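# Three arms pull ropes to shift a ball between stands

## Task

Get the ball off its present stand and onto the second stand, which stands in the gap between the benches beyond the reach of every gripper. The ball sits on a ring that rests on the first stand's collar. Ropes tie the ring to three metal blocks, one on each arm's own bench, so the arms can only steer it by hauling on those blocks. It is done when the ring lies on the second stand's collar with the ball still on it. Tipping or jerking the ring makes the ball roll off. At no moment, including while the ring hangs in the air, may the ball or the ring drop more than slightly below the collar of whichever stand is lower. The arm bases, in the scene frame (metres, with heading in degrees counter-clockwise from +x), are: arm1 at x=-0.06 y=+1.40 z=+1.00 facing -89; arm2 at x=-1.12 y=-0.87 z=+1.00 facing +28; arm3 at x=+1.23 y=-0.68 z=+1.05 facing +152. To finish, every gripper must release its block and every arm must withdraw, and the ball and ring must stay in place with no robot holding them.

## Robot and tools

Setup: three identical i2rt Big YAM arms, arm1, arm2 and arm3. Each has six revolute joints, a two-finger gripper and a wrist camera that sits above the hand and looks toward the fingertips when joints 1 and 6 are zero and the hand is level. The hand reaches roughly 1.0 m from the joint 1 axis. Two fixed room cameras, cam_low and cam_top, also exist. All positions use a single scene frame: origin on the floor, +z up. The 'hand' point is halfway between the fingertips; its z axis runs along the fingers and the fingers close along its y axis.

Strategy context: each arm grasps the metal block on its own bench and pulls or lets out rope, so the three tensions together lift the ring with the ball, carry it over the gap and lower it onto the other stand's collar. Keep the ring level and move it smoothly; a sudden tug or tilt drops the ball. Never let ball or ring sag more than a little under the lower collar. Nothing may leave the work area or reach the floor. Occasionally a loose object gets nudged by an outside push.

execute_actions: argument 'actions' is a list holding either one action or nothing. An action is an object keyed by robot name (arm1, arm2, arm3); each holds 'joints', an object of absolute joint targets by name, not offsets. Several arms may be commanded in the same action; all start at once and may finish at different times. Joint names, units and ranges: joint1_rad -2.879 to 2.879 (base rotation, positive counter-clockwise seen from above, 0 points the arm along its foot's heading); joint2_rad 0 to 3.141 (shoulder; 0 means upper arm lies back roughly flat, increasing raises then brings it forward); joint3_rad 0 to 3.019 (elbow; 0 is fully folded, increasing opens); joint4_rad -1.692 to 1.57 (hand pitch, positive tips fingers up); joint5_rad -1.57 to 1.57 (hand yaw, positive to the arm's right); joint6_rad -2.094 to 2.094 (hand roll, positive clockwise viewed from behind the hand); gripper_m 0 to 0.093 (fingertip gap in metres; grip force tops out near 50 to 62 N per pad, lower on some). Done tolerances: ±0.045, ±0.14, ±0.09, ±0.055, ±0.03, ±0.035 rad and ±0.003 m. Each action is capped at 15 s. Example: {"arm1": {"joints": {"gripper_m": 0.05}}, "arm2": {"joints": {"joint1_rad": 0.3}}}. Optional 'cameras': list of names from arm1_cam_wrist, arm2_cam_wrist, arm3_cam_wrist, cam_low, cam_top, all; omitted, null or ["all"] gives every camera, [] gives none. Any unknown key, name or out-of-range number rejects the whole call and nothing moves. An empty actions list just reports state and images.

Results: per-robot state including joint_positions, and images taken at call end, ordered as the 'pictures' line lists them. joint_status tells how each commanded motion ended: reached, 'off_target' (stopped short and may keep pressing), 'contact_stop' or 'time_out' (target dropped, joint holds where it stopped, though a timed-out joint can keep a nearby target, within 0.375, 0.375, 0.113, 0.225, 0.075, 0.3 rad for joints 1-6, and resume if freed). 'joint command not followed', usually with a 'cause:' line, means a self/inter-arm collision check blocked that arm's joint targets (gripper targets still run); blocked joints read 'not_followed' and may be retried on later actions. on_its_own lists what a joint is doing without this call's command; 'held at' is its held target, not its position. Joints or arms left out of an action may still push toward older targets. To relieve pushing, command the joint its reported position. Very small target changes may not move a joint, and a joint carrying load may sag.

wait: 'seconds' 0 to 10; commands nothing new, returns state and images. zoom_image: 'camera' plus 'region' [x0, y0, x1, y1] in pixels of that camera's latest full image, origin top-left, at most 504 by 504. Wrist cameras are 504x504 fisheye; room cameras are 672x504. finished_scene: 'scene' number; irreversible, ends the scene after the last command holds, and reports success.

Cautions: the arms keep pressing on contact and can press hard; avoid sustained hard pushes, which heat motors (MOTOR HOT warning from 85 °C; at 100 °C an OVER-TEMPERATURE FAULT drops the arm, joints show 'limit_stop_at_motor_heat', and targets must be resent). A hard squeeze between two robots fails everything; collisions are never reported in state, and the collision check ignores fingers, gripper housings and wrist cameras and can trigger late. Joints move at different speeds, so the hand can swing wide between postures. The world keeps running while you compose a reply, holding the last command. If a result shows a stop, later motion calls in that reply are skipped. Avoid drops, slips and slams, and finish quickly.

Each tool is called after "Call:" by a JSON object that holds its "api" and its "payload".

## Session

I'll start by observing the scene.

Call:
{"api": "execute_actions", "payload": {"actions": []}}

Scene clock: 0.00 s.
arm1.joint_positions: joint1_rad=+0.793 joint2_rad=+0.276 joint3_rad=+1.510 joint4_rad=-1.208 joint5_rad=-0.146 joint6_rad=-0.605 gripper_m=+0.094
arm1.joint_status: not commanded
arm1.hand: x=-0.0195 y=+1.3818 z=+1.6625 quat_wxyz=(-0.591, -0.008, -0.695, +0.408) (m; scene frame)
arm2.joint_positions: joint1_rad=+0.244 joint2_rad=+0.335 joint3_rad=+1.660 joint4_rad=-1.269 joint5_rad=-0.261 joint6_rad=+0.291 gripper_m=+0.095
arm2.joint_status: not commanded
arm2.hand: x=-1.1297 y=-0.8219 z=+1.7028 quat_wxyz=(-0.585, +0.239, -0.646, -0.428) (m; scene frame)
arm3.joint_positions: joint1_rad=+0.332 joint2_rad=+0.337 joint3_rad=+1.592 joint4_rad=-1.300 joint5_rad=-0.122 joint6_rad=-0.522 gripper_m=+0.094
arm3.joint_status: not commanded
arm3.hand: x=+1.1846 y=-0.6818 z=+1.7249 quat_wxyz=(-0.188, +0.699, +0.166, -0.670) (m; scene frame)
pictures: arm1_cam_wrist, arm2_cam_wrist, arm3_cam_wrist, cam_low, cam_top
Images, in order (width x height): arm1_cam_wrist 504x504, arm2_cam_wrist 504x504, arm3_cam_wrist 504x504, cam_low 672x504, cam_top 672x504.

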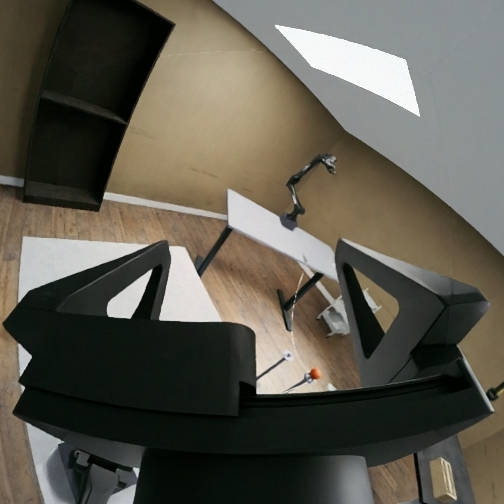

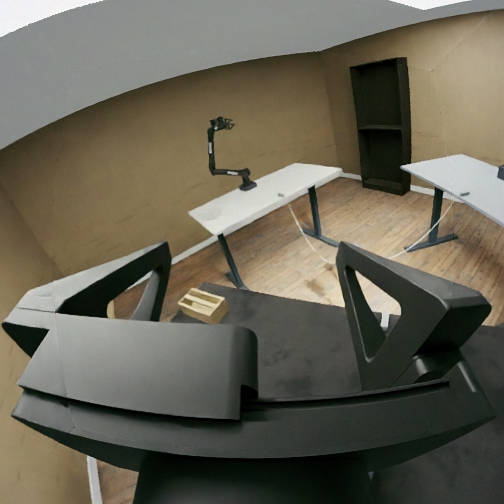

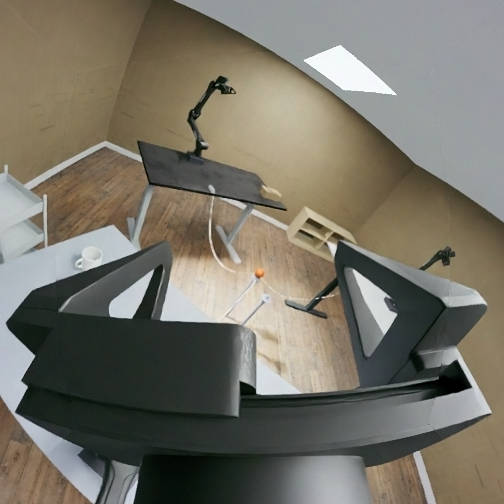

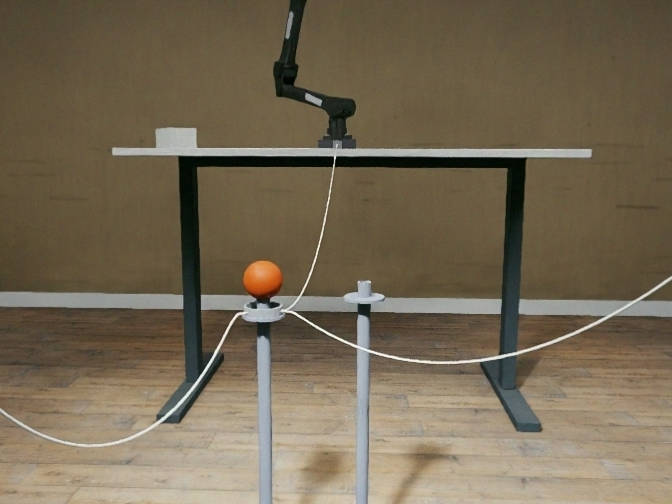

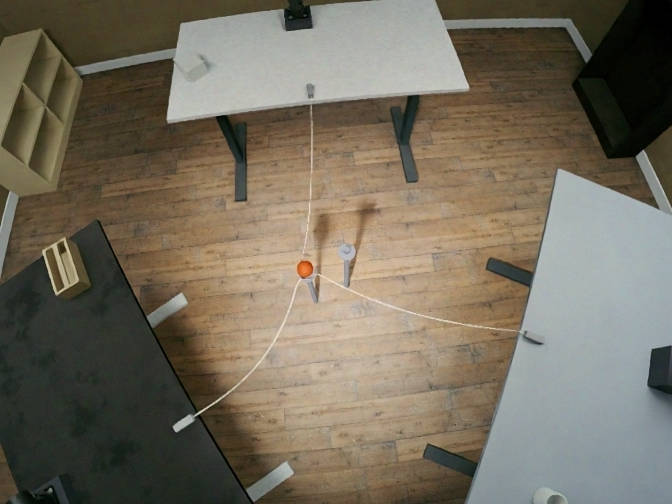

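Call:
{"api": "zoom_image", "payload": {"camera": "cam_low", "region": [200, 230, 430, 360]}}

Call:
{"api": "zoom_image", "payload": {"camera": "cam_top", "region": [260, 210, 400, 320]}}

Call:
{"api": "zoom_image", "payload": {"camera": "cam_top", "region": [250, 0, 370, 130]}}

Call:
{"api": "zoom_image", "payload": {"camera": "cam_top", "region": [130, 370, 250, 470]}}

Call:
{"api": "zoom_image", "payload": {"camera": "cam_top", "region": [480, 290, 600, 390]}}

Region (200, 230, 430, 360) of cam_low's 672x504 image, scaled by 2.191, with more detail than that image has; it fills the top 285 rows of this view, and the rest is white.

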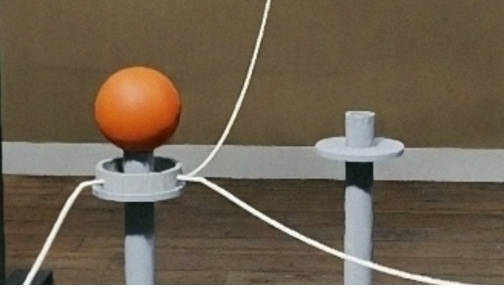

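Region (260, 210, 400, 320) of cam_top's 672x504 image, scaled by 3.600, with more detail than that image has; it fills the top 396 rows of this view, and the rest is white.

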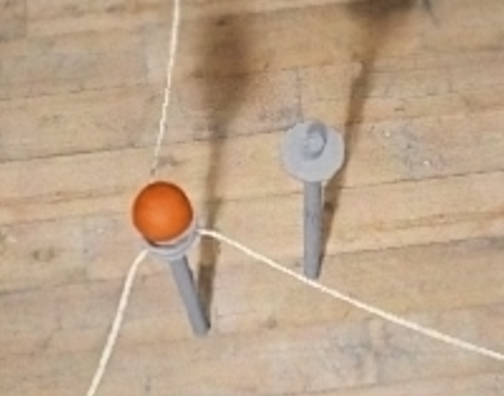

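Region (250, 0, 370, 130) of cam_top's 672x504 image, scaled by 3.877, with more detail than that image has; it fills the left 465 columns of this view, and the rest is white.

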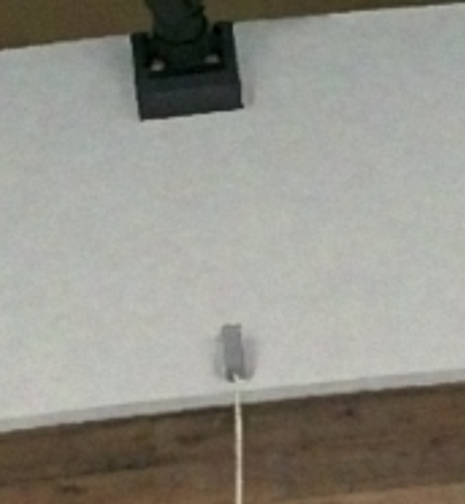

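Region (130, 370, 250, 470) of cam_top's 672x504 image, scaled by 4.200, with more detail than that image has.

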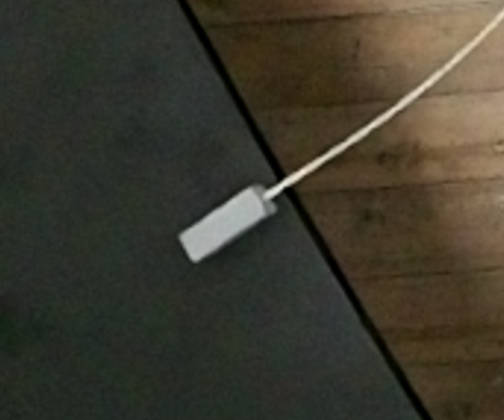

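Region (480, 290, 600, 390) of cam_top's 672x504 image, scaled by 4.200, with more detail than that image has.

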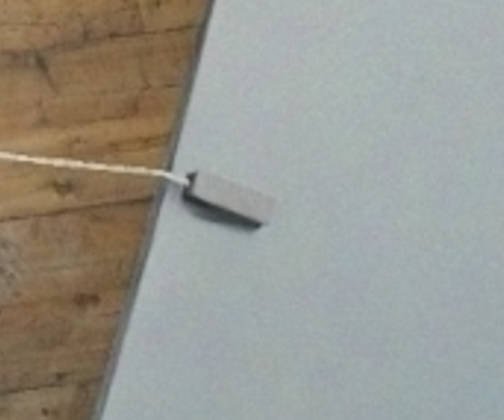

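Call:
{"api": "execute_actions", "payload": {"actions": [{"arm1":{"joints":{"joint1_rad":0,"joint2_rad":1.5,"joint3_rad":1.35,"joint4_rad":-1.42,"joint5_rad":0,"joint6_rad":0,"gripper_m":0.09}},"arm2":{"joints":{"joint1_rad":0,"joint2_rad":1.55,"joint3_rad":1.3,"joint4_rad":-1.32,"joint5_rad":0,"joint6_rad":0,"gripper_m":0.09}},"arm3":{"joints":{"joint1_rad":0,"joint2_rad":1.6,"joint3_rad":1.5,"joint4_rad":-1.47,"joint5_rad":0,"joint6_rad":0,"gripper_m":0.09}}}]}}

Scene clock: 121.80 s.
arm1.joint_positions: joint1_rad=+0.003 joint2_rad=+1.506 joint3_rad=+1.339 joint4_rad=-1.406 joint5_rad=-0.002 joint6_rad=-0.009 gripper_m=+0.090
arm1.joint_status: all done
arm1.hand: x=-0.0551 y=+0.9590 z=+1.1955 quat_wxyz=(-0.002, -0.697, -0.717, -0.010) (m; scene frame)
arm2.joint_positions: joint1_rad=+0.003 joint2_rad=+1.549 joint3_rad=+1.309 joint4_rad=-1.312 joint5_rad=-0.004 joint6_rad=+0.007 gripper_m=+0.090
arm2.joint_status: all done
arm2.hand: x=-0.7122 y=-0.6558 z=+1.1719 quat_wxyz=(-0.007, +0.236, -0.972, -0.003) (m; scene frame)
arm3.joint_positions: joint1_rad=+0.009 joint2_rad=+1.600 joint3_rad=+1.485 joint4_rad=-1.460 joint5_rad=-0.002 joint6_rad=-0.009 gripper_m=+0.090
arm3.joint_status: all done
arm3.hand: x=+0.8075 y=-0.4507 z=+1.2727 quat_wxyz=(+0.008, +0.972, -0.236, -0.003) (m; scene frame)
pictures: arm1_cam_wrist, arm2_cam_wrist, arm3_cam_wrist, cam_low, cam_top
Images, in order (width x height): arm1_cam_wrist 504x504, arm2_cam_wrist 504x504, arm3_cam_wrist 504x504, cam_low 672x504, cam_top 672x504.

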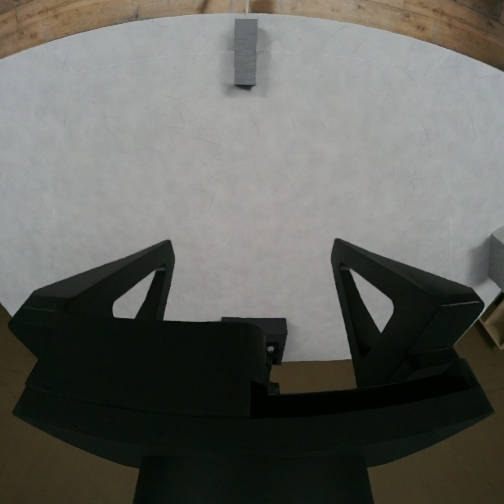

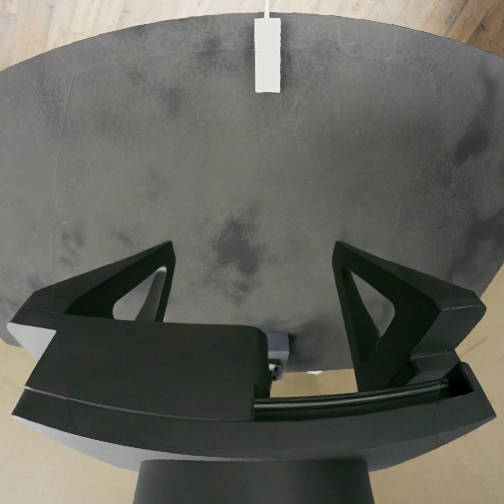

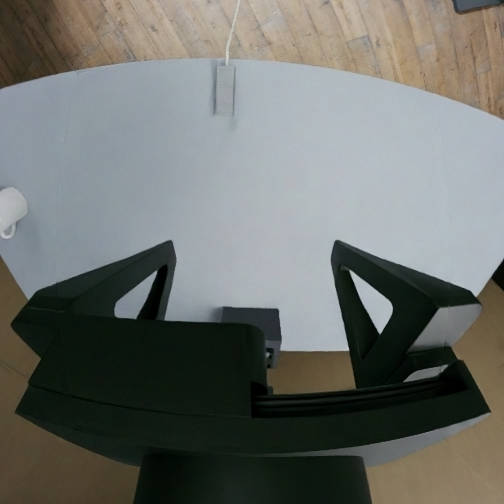

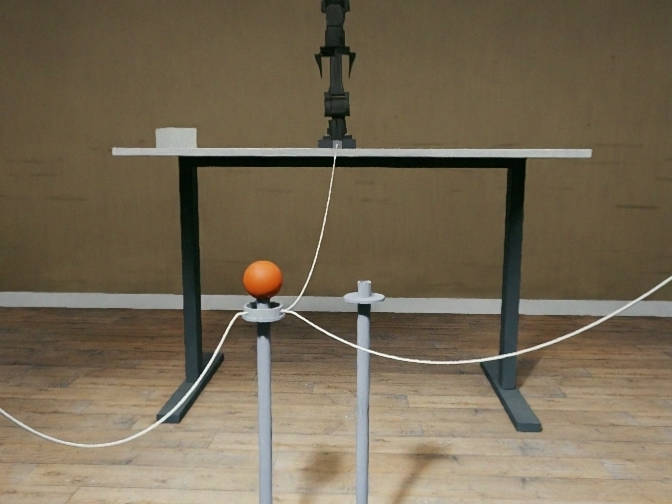

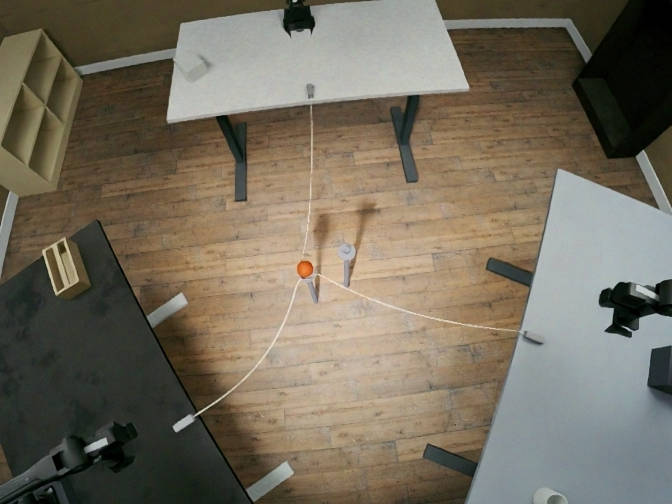

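Call:
{"api": "zoom_image", "payload": {"camera": "arm1_cam_wrist", "region": [190, 0, 310, 120]}}

Call:
{"api": "zoom_image", "payload": {"camera": "arm2_cam_wrist", "region": [200, 0, 320, 120]}}

Call:
{"api": "zoom_image", "payload": {"camera": "arm3_cam_wrist", "region": [170, 30, 290, 150]}}

Call:
{"api": "zoom_image", "payload": {"camera": "cam_low", "region": [280, 0, 400, 170]}}

Region (190, 0, 310, 120) of arm1_cam_wrist's 504x504 image, scaled by 4.200, with more detail than that image has.

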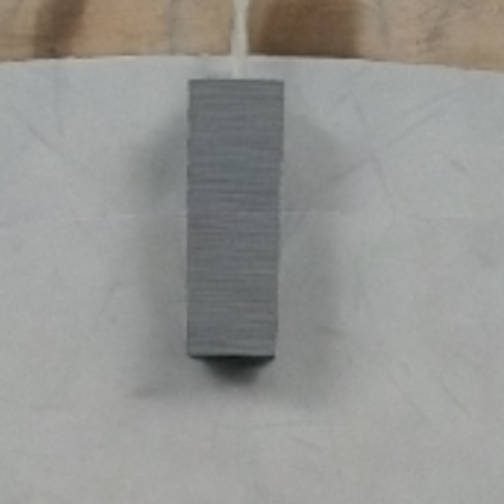

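Region (200, 0, 320, 120) of arm2_cam_wrist's 504x504 image, scaled by 4.200, with more detail than that image has.

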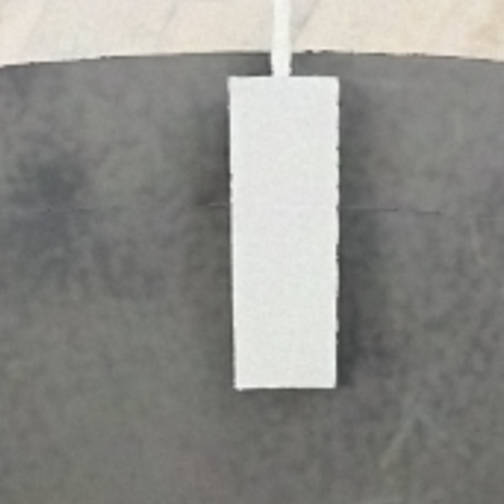

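Region (170, 30, 290, 150) of arm3_cam_wrist's 504x504 image, scaled by 4.200, with more detail than that image has.

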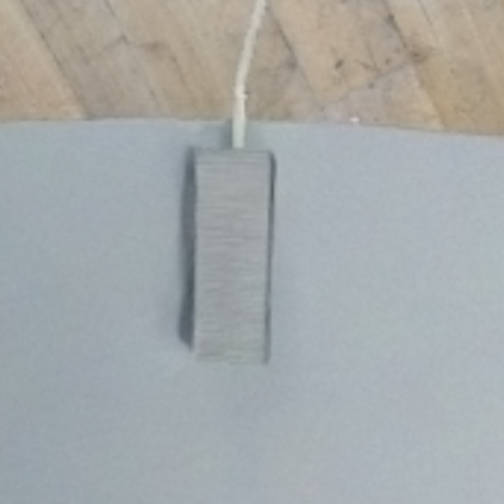

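Region (280, 0, 400, 170) of cam_low's 672x504 image, scaled by 2.965, with more detail than that image has; it fills the left 356 columns of this view, and the rest is white.

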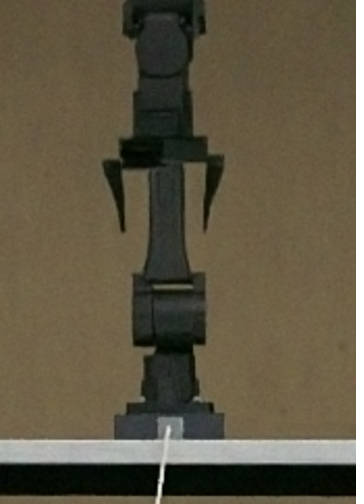

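Call:
{"api": "execute_actions", "payload": {"actions": [{"arm1":{"joints":{"joint1_rad":0.017,"joint2_rad":1.89,"joint3_rad":1.41,"joint4_rad":-1.091,"joint5_rad":0,"joint6_rad":0.017}},"arm2":{"joints":{"joint1_rad":-0.022,"joint2_rad":1.926,"joint3_rad":1.458,"joint4_rad":-1.103,"joint5_rad":0,"joint6_rad":-0.022}},"arm3":{"joints":{"joint1_rad":0.08,"joint2_rad":1.928,"joint3_rad":1.302,"joint4_rad":-0.945,"joint5_rad":0,"joint6_rad":0.08}}}]}}

Scene clock: 243.20 s.
arm1.joint_positions: joint1_rad=+0.003 joint2_rad=+1.916 joint3_rad=+1.380 joint4_rad=-1.106 joint5_rad=-0.002 joint6_rad=+0.008 gripper_m=+0.090
arm1.joint_status: all done
arm1.hand: x=-0.0509 y=+0.8772 z=+1.0150 quat_wxyz=(+0.023, -0.703, -0.710, -0.034) (m; scene frame)
arm2.joint_positions: joint1_rad=-0.019 joint2_rad=+1.922 joint3_rad=+1.432 joint4_rad=-1.109 joint5_rad=-0.004 joint6_rad=-0.015 gripper_m=+0.090
arm2.joint_status: all done
arm2.hand: x=-0.6284 y=-0.6257 z=+1.0348 quat_wxyz=(+0.016, +0.236, -0.972, +0.002) (m; scene frame)
arm3.joint_positions: joint1_rad=+0.083 joint2_rad=+1.944 joint3_rad=+1.278 joint4_rad=-0.956 joint5_rad=-0.001 joint6_rad=+0.071 gripper_m=+0.090
arm3.joint_status: all done
arm3.hand: x=+0.7600 y=-0.4720 z=+1.0334 quat_wxyz=(+0.011, +0.971, -0.238, +0.020) (m; scene frame)
pictures: arm1_cam_wrist, arm2_cam_wrist, arm3_cam_wrist, cam_low, cam_top
Images, in order (width x height): arm1_cam_wrist 504x504, arm2_cam_wrist 504x504, arm3_cam_wrist 504x504, cam_low 672x504, cam_top 672x504.

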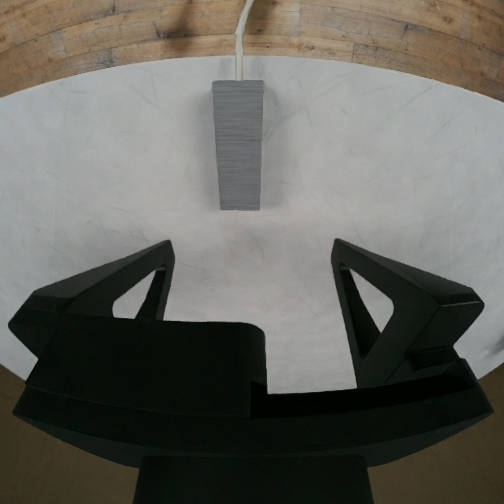

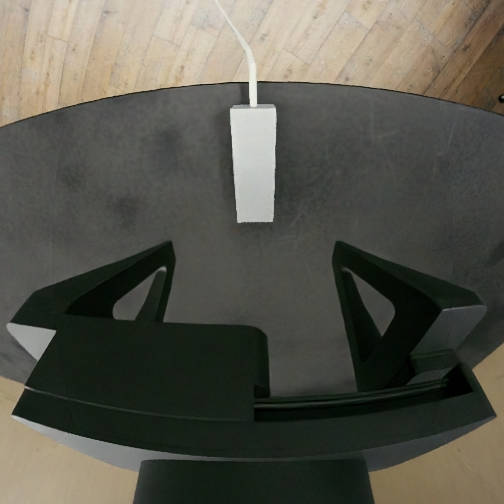

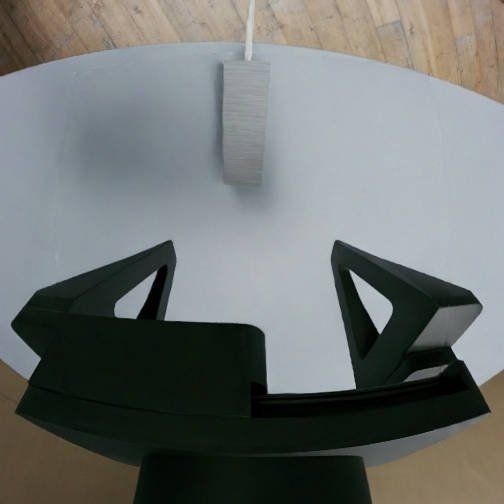

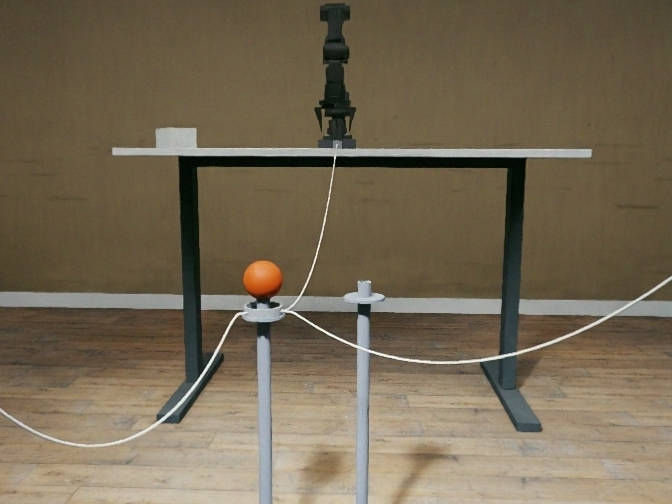

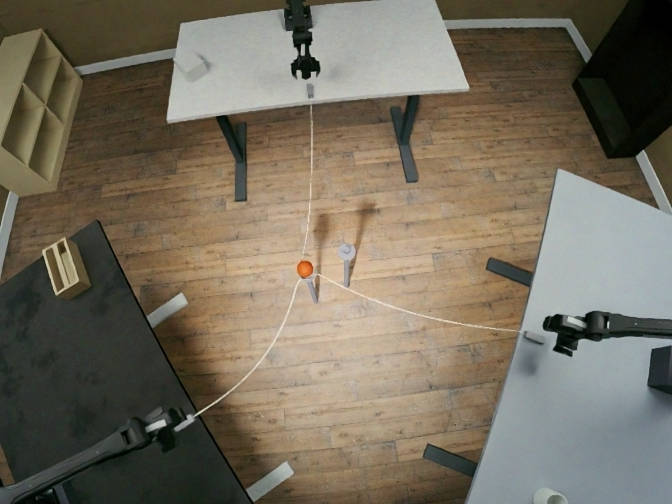

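Call:
{"api": "zoom_image", "payload": {"camera": "cam_low", "region": [300, 90, 380, 170]}}

Region (300, 90, 380, 170) of cam_low's 672x504 image, scaled by 6.300, with more detail than that image has.

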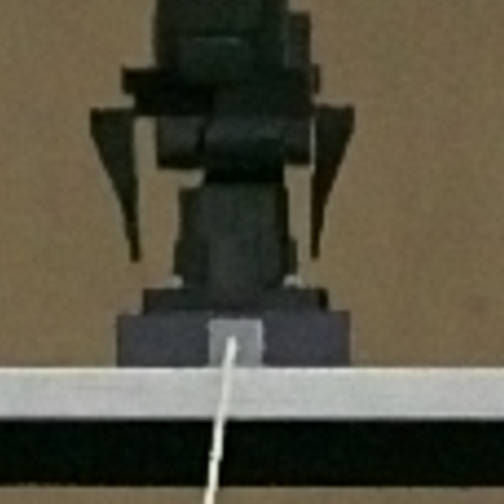

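Call:
{"api": "zoom_image", "payload": {"camera": "arm2_cam_wrist", "region": [170, 70, 340, 250]}}

Call:
{"api": "zoom_image", "payload": {"camera": "arm1_cam_wrist", "region": [160, 60, 340, 250]}}

Call:
{"api": "zoom_image", "payload": {"camera": "arm3_cam_wrist", "region": [160, 40, 340, 250]}}

Region (170, 70, 340, 250) of arm2_cam_wrist's 504x504 image, scaled by 2.800, with more detail than that image has.

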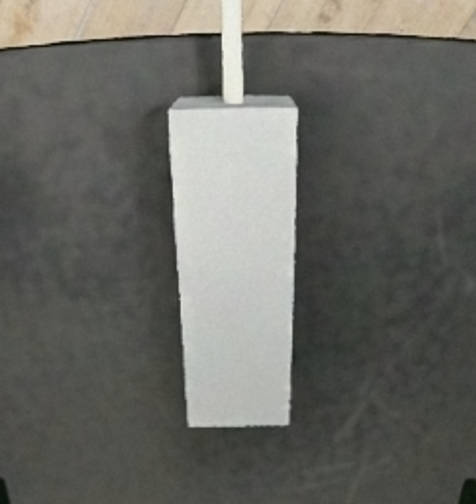

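Region (160, 60, 340, 250) of arm1_cam_wrist's 504x504 image, scaled by 2.653, with more detail than that image has; it fills the left 477 columns of this view, and the rest is white.

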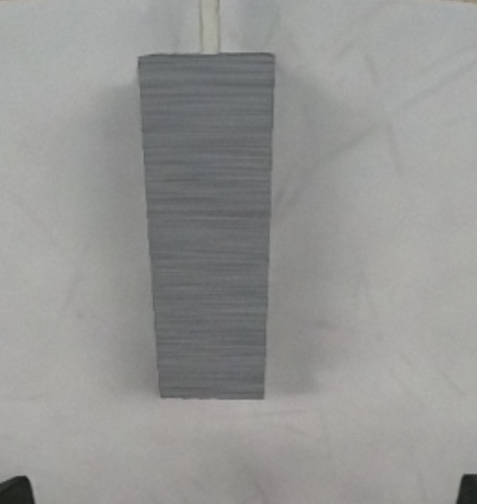

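Region (160, 40, 340, 250) of arm3_cam_wrist's 504x504 image, scaled by 2.400, with more detail than that image has; it fills the left 432 columns of this view, and the rest is white.

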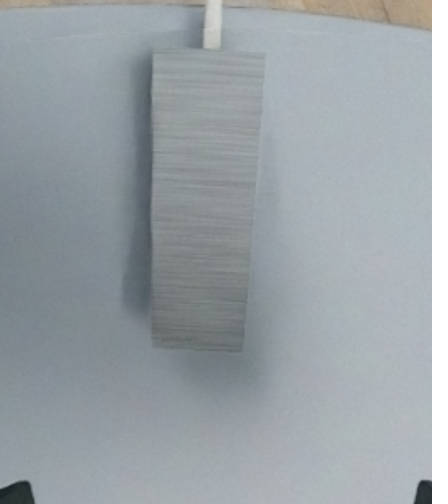

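Call:
{"api": "zoom_image", "payload": {"camera": "cam_top", "region": [285, 230, 365, 310]}}

Call:
{"api": "zoom_image", "payload": {"camera": "cam_top", "region": [160, 60, 480, 220]}}

Region (285, 230, 365, 310) of cam_top's 672x504 image, scaled by 6.300, with more detail than that image has.

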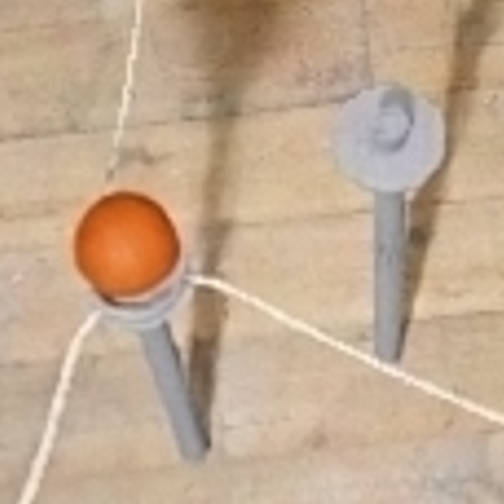

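Region (160, 60, 480, 220) of cam_top's 672x504 image, scaled by 1.575, with more detail than that image has.

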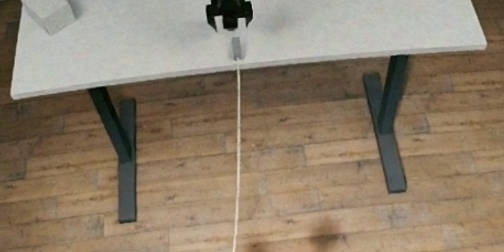

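Call:
{"api": "zoom_image", "payload": {"camera": "cam_low", "region": [230, 140, 410, 340]}}

Call:
{"api": "zoom_image", "payload": {"camera": "cam_top", "region": [270, 80, 350, 290]}}

Region (230, 140, 410, 340) of cam_low's 672x504 image, scaled by 2.520, with more detail than that image has; it fills the left 454 columns of this view, and the rest is white.

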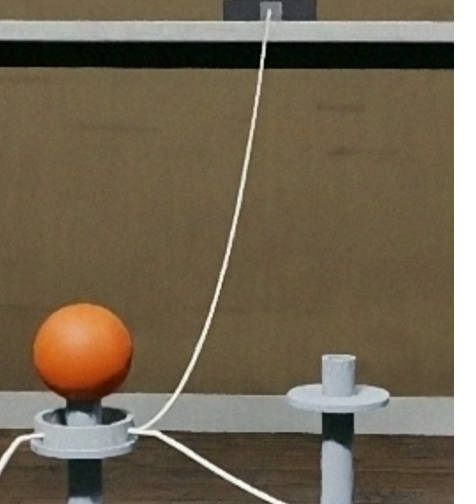

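Region (270, 80, 350, 290) of cam_top's 672x504 image, scaled by 2.400, with more detail than that image has; it fills the left 192 columns of this view, and the rest is white.

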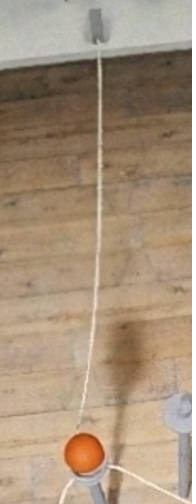

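Call:
{"api": "zoom_image", "payload": {"camera": "cam_low", "region": [225, 290, 305, 330]}}

Call:
{"api": "zoom_image", "payload": {"camera": "cam_top", "region": [290, 252, 326, 292]}}

Region (225, 290, 305, 330) of cam_low's 672x504 image, scaled by 6.300, with more detail than that image has.

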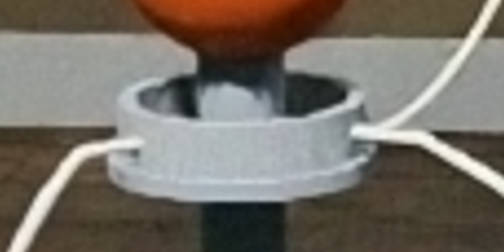

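Region (290, 252, 326, 292) of cam_top's 672x504 image, scaled by 12.600, with more detail than that image has; it fills the left 454 columns of this view, and the rest is white.

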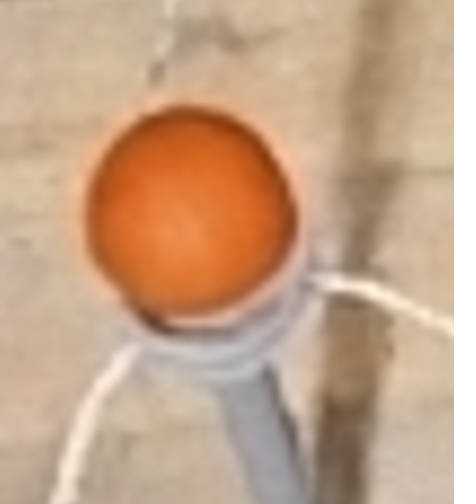

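Call:
{"api": "execute_actions", "payload": {"actions": [{"arm1":{"joints":{"joint1_rad":0.03,"joint2_rad":1.997,"joint3_rad":1.466,"joint4_rad":-0.958,"joint5_rad":0,"joint6_rad":0.02}},"arm2":{"joints":{"joint1_rad":-0.022,"joint2_rad":2.034,"joint3_rad":1.494,"joint4_rad":-0.996,"joint5_rad":0,"joint6_rad":-0.022}},"arm3":{"joints":{"joint1_rad":0.098,"joint2_rad":2.099,"joint3_rad":1.443,"joint4_rad":-0.848,"joint5_rad":0,"joint6_rad":0.13}}}]}}

Scene clock: 364.27 s.
arm1.joint_positions: joint1_rad=+0.017 joint2_rad=+1.997 joint3_rad=+1.427 joint4_rad=-0.975 joint5_rad=-0.002 joint6_rad=+0.011 gripper_m=+0.090
arm1.joint_status: all done
arm1.hand: x=-0.0414 y=+0.8344 z=+0.9865 quat_wxyz=(-0.012, -0.699, -0.715, +0.000) (m; scene frame)
arm2.joint_positions: joint1_rad=-0.019 joint2_rad=+2.032 joint3_rad=+1.457 joint4_rad=-1.005 joint5_rad=-0.004 joint6_rad=-0.015 gripper_m=+0.090
arm2.joint_status: all done
arm2.hand: x=-0.6074 y=-0.6154 z=+0.9837 quat_wxyz=(+0.006, +0.236, -0.972, +0.000) (m; scene frame)
arm3.joint_positions: joint1_rad=+0.086 joint2_rad=+2.095 joint3_rad=+1.420 joint4_rad=-0.853 joint5_rad=-0.001 joint6_rad=+0.121 gripper_m=+0.090
arm3.joint_status: all done
arm3.hand: x=+0.6966 y=-0.4470 z=+0.9971 quat_wxyz=(+0.004, +0.965, -0.261, -0.026) (m; scene frame)
pictures: arm1_cam_wrist, arm2_cam_wrist, arm3_cam_wrist, cam_low, cam_top
Images, in order (width x height): arm1_cam_wrist 504x504, arm2_cam_wrist 504x504, arm3_cam_wrist 504x504, cam_low 672x504, cam_top 672x504.

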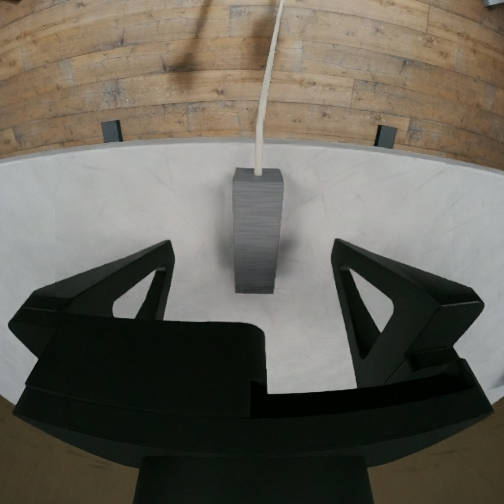

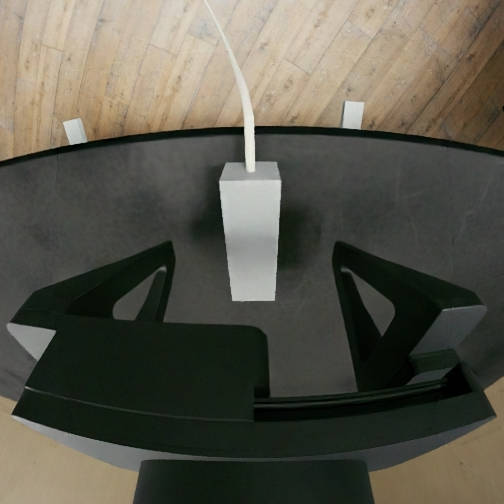

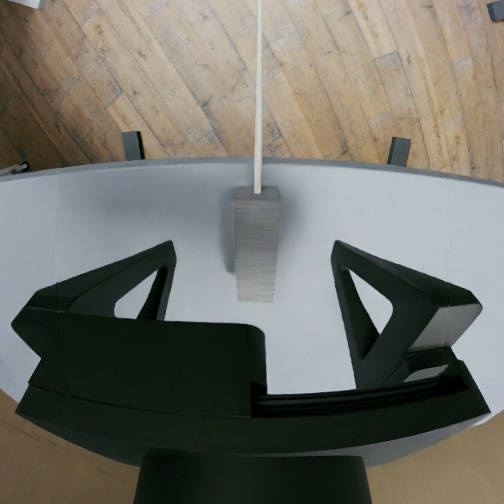

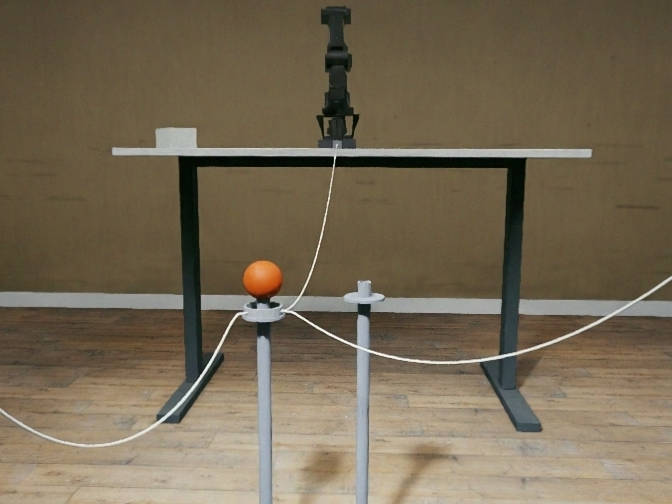

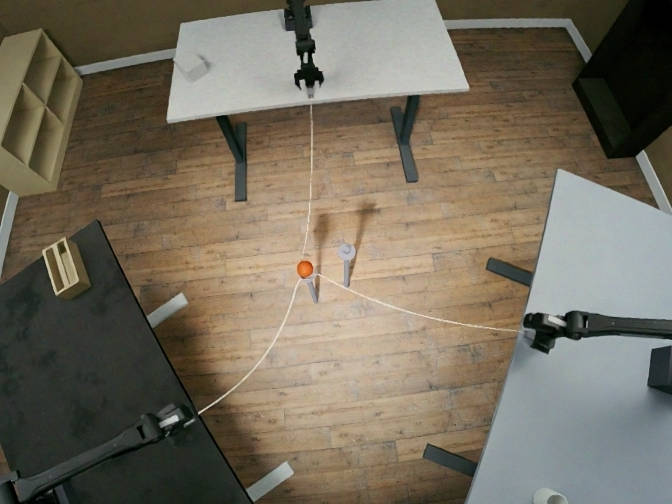

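Call:
{"api": "execute_actions", "payload": {"actions": [{"arm1":{"joints":{"joint2_rad":2.024}},"arm2":{"joints":{"gripper_m":0.015}},"arm3":{"joints":{"joint2_rad":2.134}}}], "cameras": ["arm1_cam_wrist","arm2_cam_wrist","arm3_cam_wrist","cam_low"]}}

Scene clock: 381.87 s.
arm1.joint_positions: joint1_rad=+0.017 joint2_rad=+2.013 joint3_rad=+1.427 joint4_rad=-0.975 joint5_rad=-0.002 joint6_rad=+0.011 gripper_m=+0.090
arm1.joint_status: all done
arm1.hand: x=-0.0413 y=+0.8367 z=+0.9776 quat_wxyz=(-0.006, -0.699, -0.715, -0.006) (m; scene frame)
arm2.joint_positions: joint1_rad=-0.019 joint2_rad=+2.032 joint3_rad=+1.457 joint4_rad=-1.004 joint5_rad=-0.003 joint6_rad=-0.015 gripper_m=+0.025
arm2.joint_status: gripper_m off_target (ended at +0.025, target +0.015)
arm2.hand: x=-0.6073 y=-0.6154 z=+0.9837 quat_wxyz=(+0.006, +0.237, -0.972, +0.000) (m; scene frame)
arm3.joint_positions: joint1_rad=+0.086 joint2_rad=+2.117 joint3_rad=+1.420 joint4_rad=-0.853 joint5_rad=-0.001 joint6_rad=+0.121 gripper_m=+0.090
arm3.joint_status: all done
arm3.hand: x=+0.7004 y=-0.4488 z=+0.9850 quat_wxyz=(+0.005, +0.965, -0.261, -0.015) (m; scene frame)
pictures: arm1_cam_wrist, arm2_cam_wrist, arm3_cam_wrist, cam_low
Images, in order (width x height): arm1_cam_wrist 504x504, arm2_cam_wrist 504x504, arm3_cam_wrist 504x504, cam_low 672x504.

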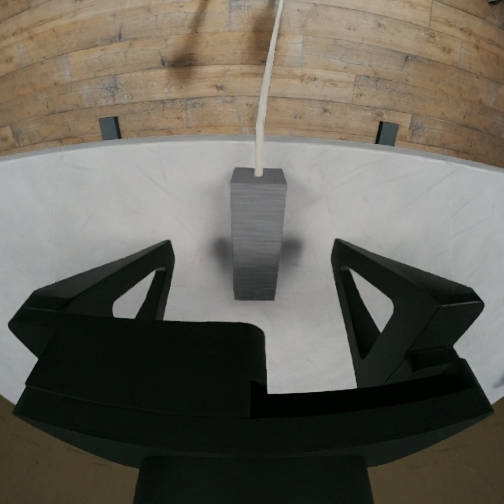

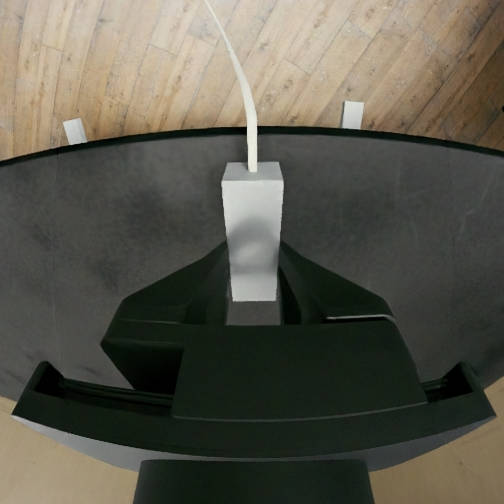

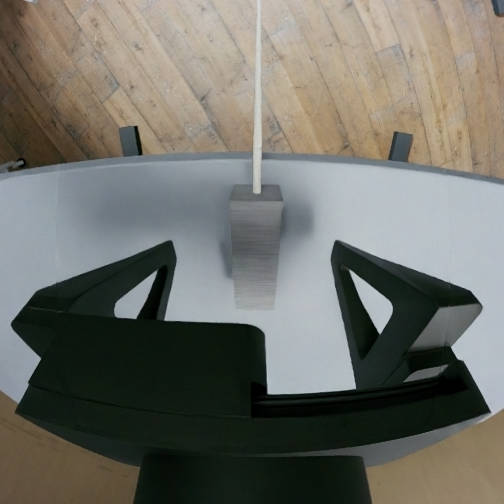

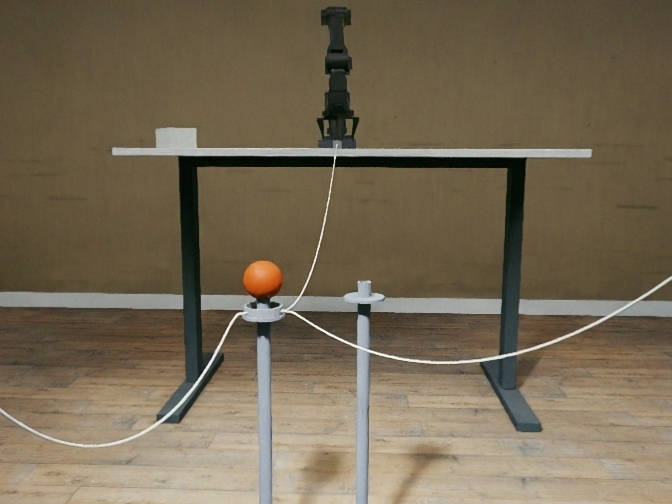

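Call:
{"api": "zoom_image", "payload": {"camera": "arm2_cam_wrist", "region": [190, 150, 320, 320]}}

Call:
{"api": "zoom_image", "payload": {"camera": "cam_low", "region": [300, 100, 380, 170]}}

Region (190, 150, 320, 320) of arm2_cam_wrist's 504x504 image, scaled by 2.965, with more detail than that image has; it fills the left 385 columns of this view, and the rest is white.

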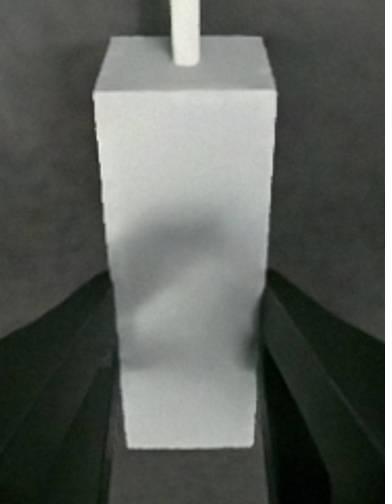

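Region (300, 100, 380, 170) of cam_low's 672x504 image, scaled by 6.300, with more detail than that image has; it fills the top 441 rows of this view, and the rest is white.

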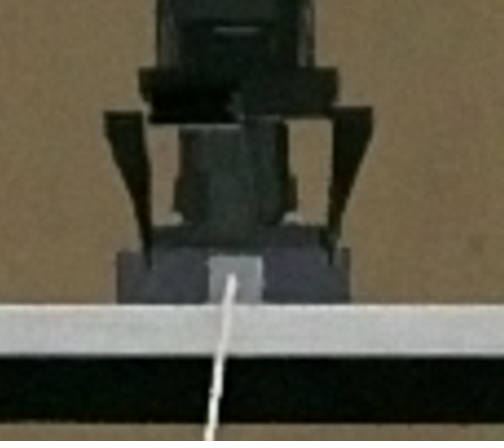

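Call:
{"api": "execute_actions", "payload": {"actions": [{"arm1":{"joints":{"joint2_rad":2.044,"gripper_m":0.04}},"arm3":{"joints":{"joint2_rad":2.159,"gripper_m":0.04}}}], "cameras": []}}

Scene clock: 411.57 s.
arm1.joint_positions: joint1_rad=+0.017 joint2_rad=+2.035 joint3_rad=+1.427 joint4_rad=-0.975 joint5_rad=-0.002 joint6_rad=+0.011 gripper_m=+0.040
arm1.joint_status: all done
arm1.hand: x=-0.0413 y=+0.8401 z=+0.9660 quat_wxyz=(+0.001, -0.699, -0.715, -0.013) (m; scene frame)
arm2.joint_positions: joint1_rad=-0.019 joint2_rad=+2.032 joint3_rad=+1.457 joint4_rad=-1.004 joint5_rad=-0.003 joint6_rad=-0.015 gripper_m=+0.025
arm2.joint_status: not commanded
arm2.hand: x=-0.6073 y=-0.6154 z=+0.9837 quat_wxyz=(+0.006, +0.237, -0.972, +0.000) (m; scene frame)
arm3.joint_positions: joint1_rad=+0.086 joint2_rad=+2.142 joint3_rad=+1.420 joint4_rad=-0.853 joint5_rad=-0.001 joint6_rad=+0.121 gripper_m=+0.040
arm3.joint_status: all done
arm3.hand: x=+0.7052 y=-0.4511 z=+0.9707 quat_wxyz=(+0.007, +0.965, -0.261, -0.002) (m; scene frame)
pictures: none
No camera images: the call's "cameras" was empty. Leave "cameras" out to get every camera's image.

Call:
{"api": "execute_actions", "payload": {"actions": [{"arm1":{"joints":{"gripper_m":0.015}},"arm3":{"joints":{"gripper_m":0.015}}}], "cameras": ["arm1_cam_wrist","arm3_cam_wrist"]}}

Scene clock: 417.00 s.
arm1.joint_positions: joint1_rad=+0.017 joint2_rad=+2.035 joint3_rad=+1.427 joint4_rad=-0.975 joint5_rad=-0.001 joint6_rad=+0.012 gripper_m=+0.025
arm1.joint_status: gripper_m off_target (ended at +0.025, target +0.015)
arm1.hand: x=-0.0414 y=+0.8400 z=+0.9660 quat_wxyz=(+0.002, -0.699, -0.715, -0.013) (m; scene frame)
arm2.joint_positions: joint1_rad=-0.019 joint2_rad=+2.032 joint3_rad=+1.457 joint4_rad=-1.004 joint5_rad=-0.003 joint6_rad=-0.015 gripper_m=+0.025
arm2.joint_status: not commanded
arm2.hand: x=-0.6073 y=-0.6154 z=+0.9837 quat_wxyz=(+0.006, +0.237, -0.972, +0.000) (m; scene frame)
arm3.joint_positions: joint1_rad=+0.086 joint2_rad=+2.142 joint3_rad=+1.420 joint4_rad=-0.853 joint5_rad=+0.000 joint6_rad=+0.122 gripper_m=+0.025
arm3.joint_status: gripper_m off_target (ended at +0.025, target +0.015)
arm3.hand: x=+0.7052 y=-0.4511 z=+0.9707 quat_wxyz=(+0.007, +0.965, -0.262, -0.002) (m; scene frame)
pictures: arm1_cam_wrist, arm3_cam_wrist
Images, in order (width x height): arm1_cam_wrist 504x504, arm3_cam_wrist 504x504.

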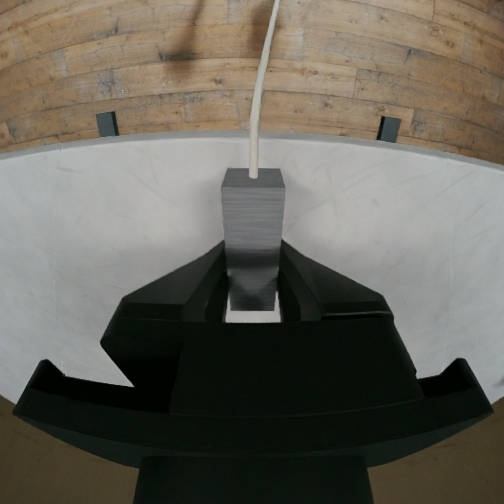

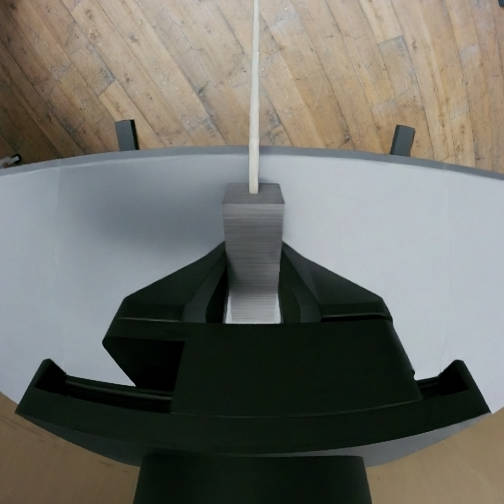

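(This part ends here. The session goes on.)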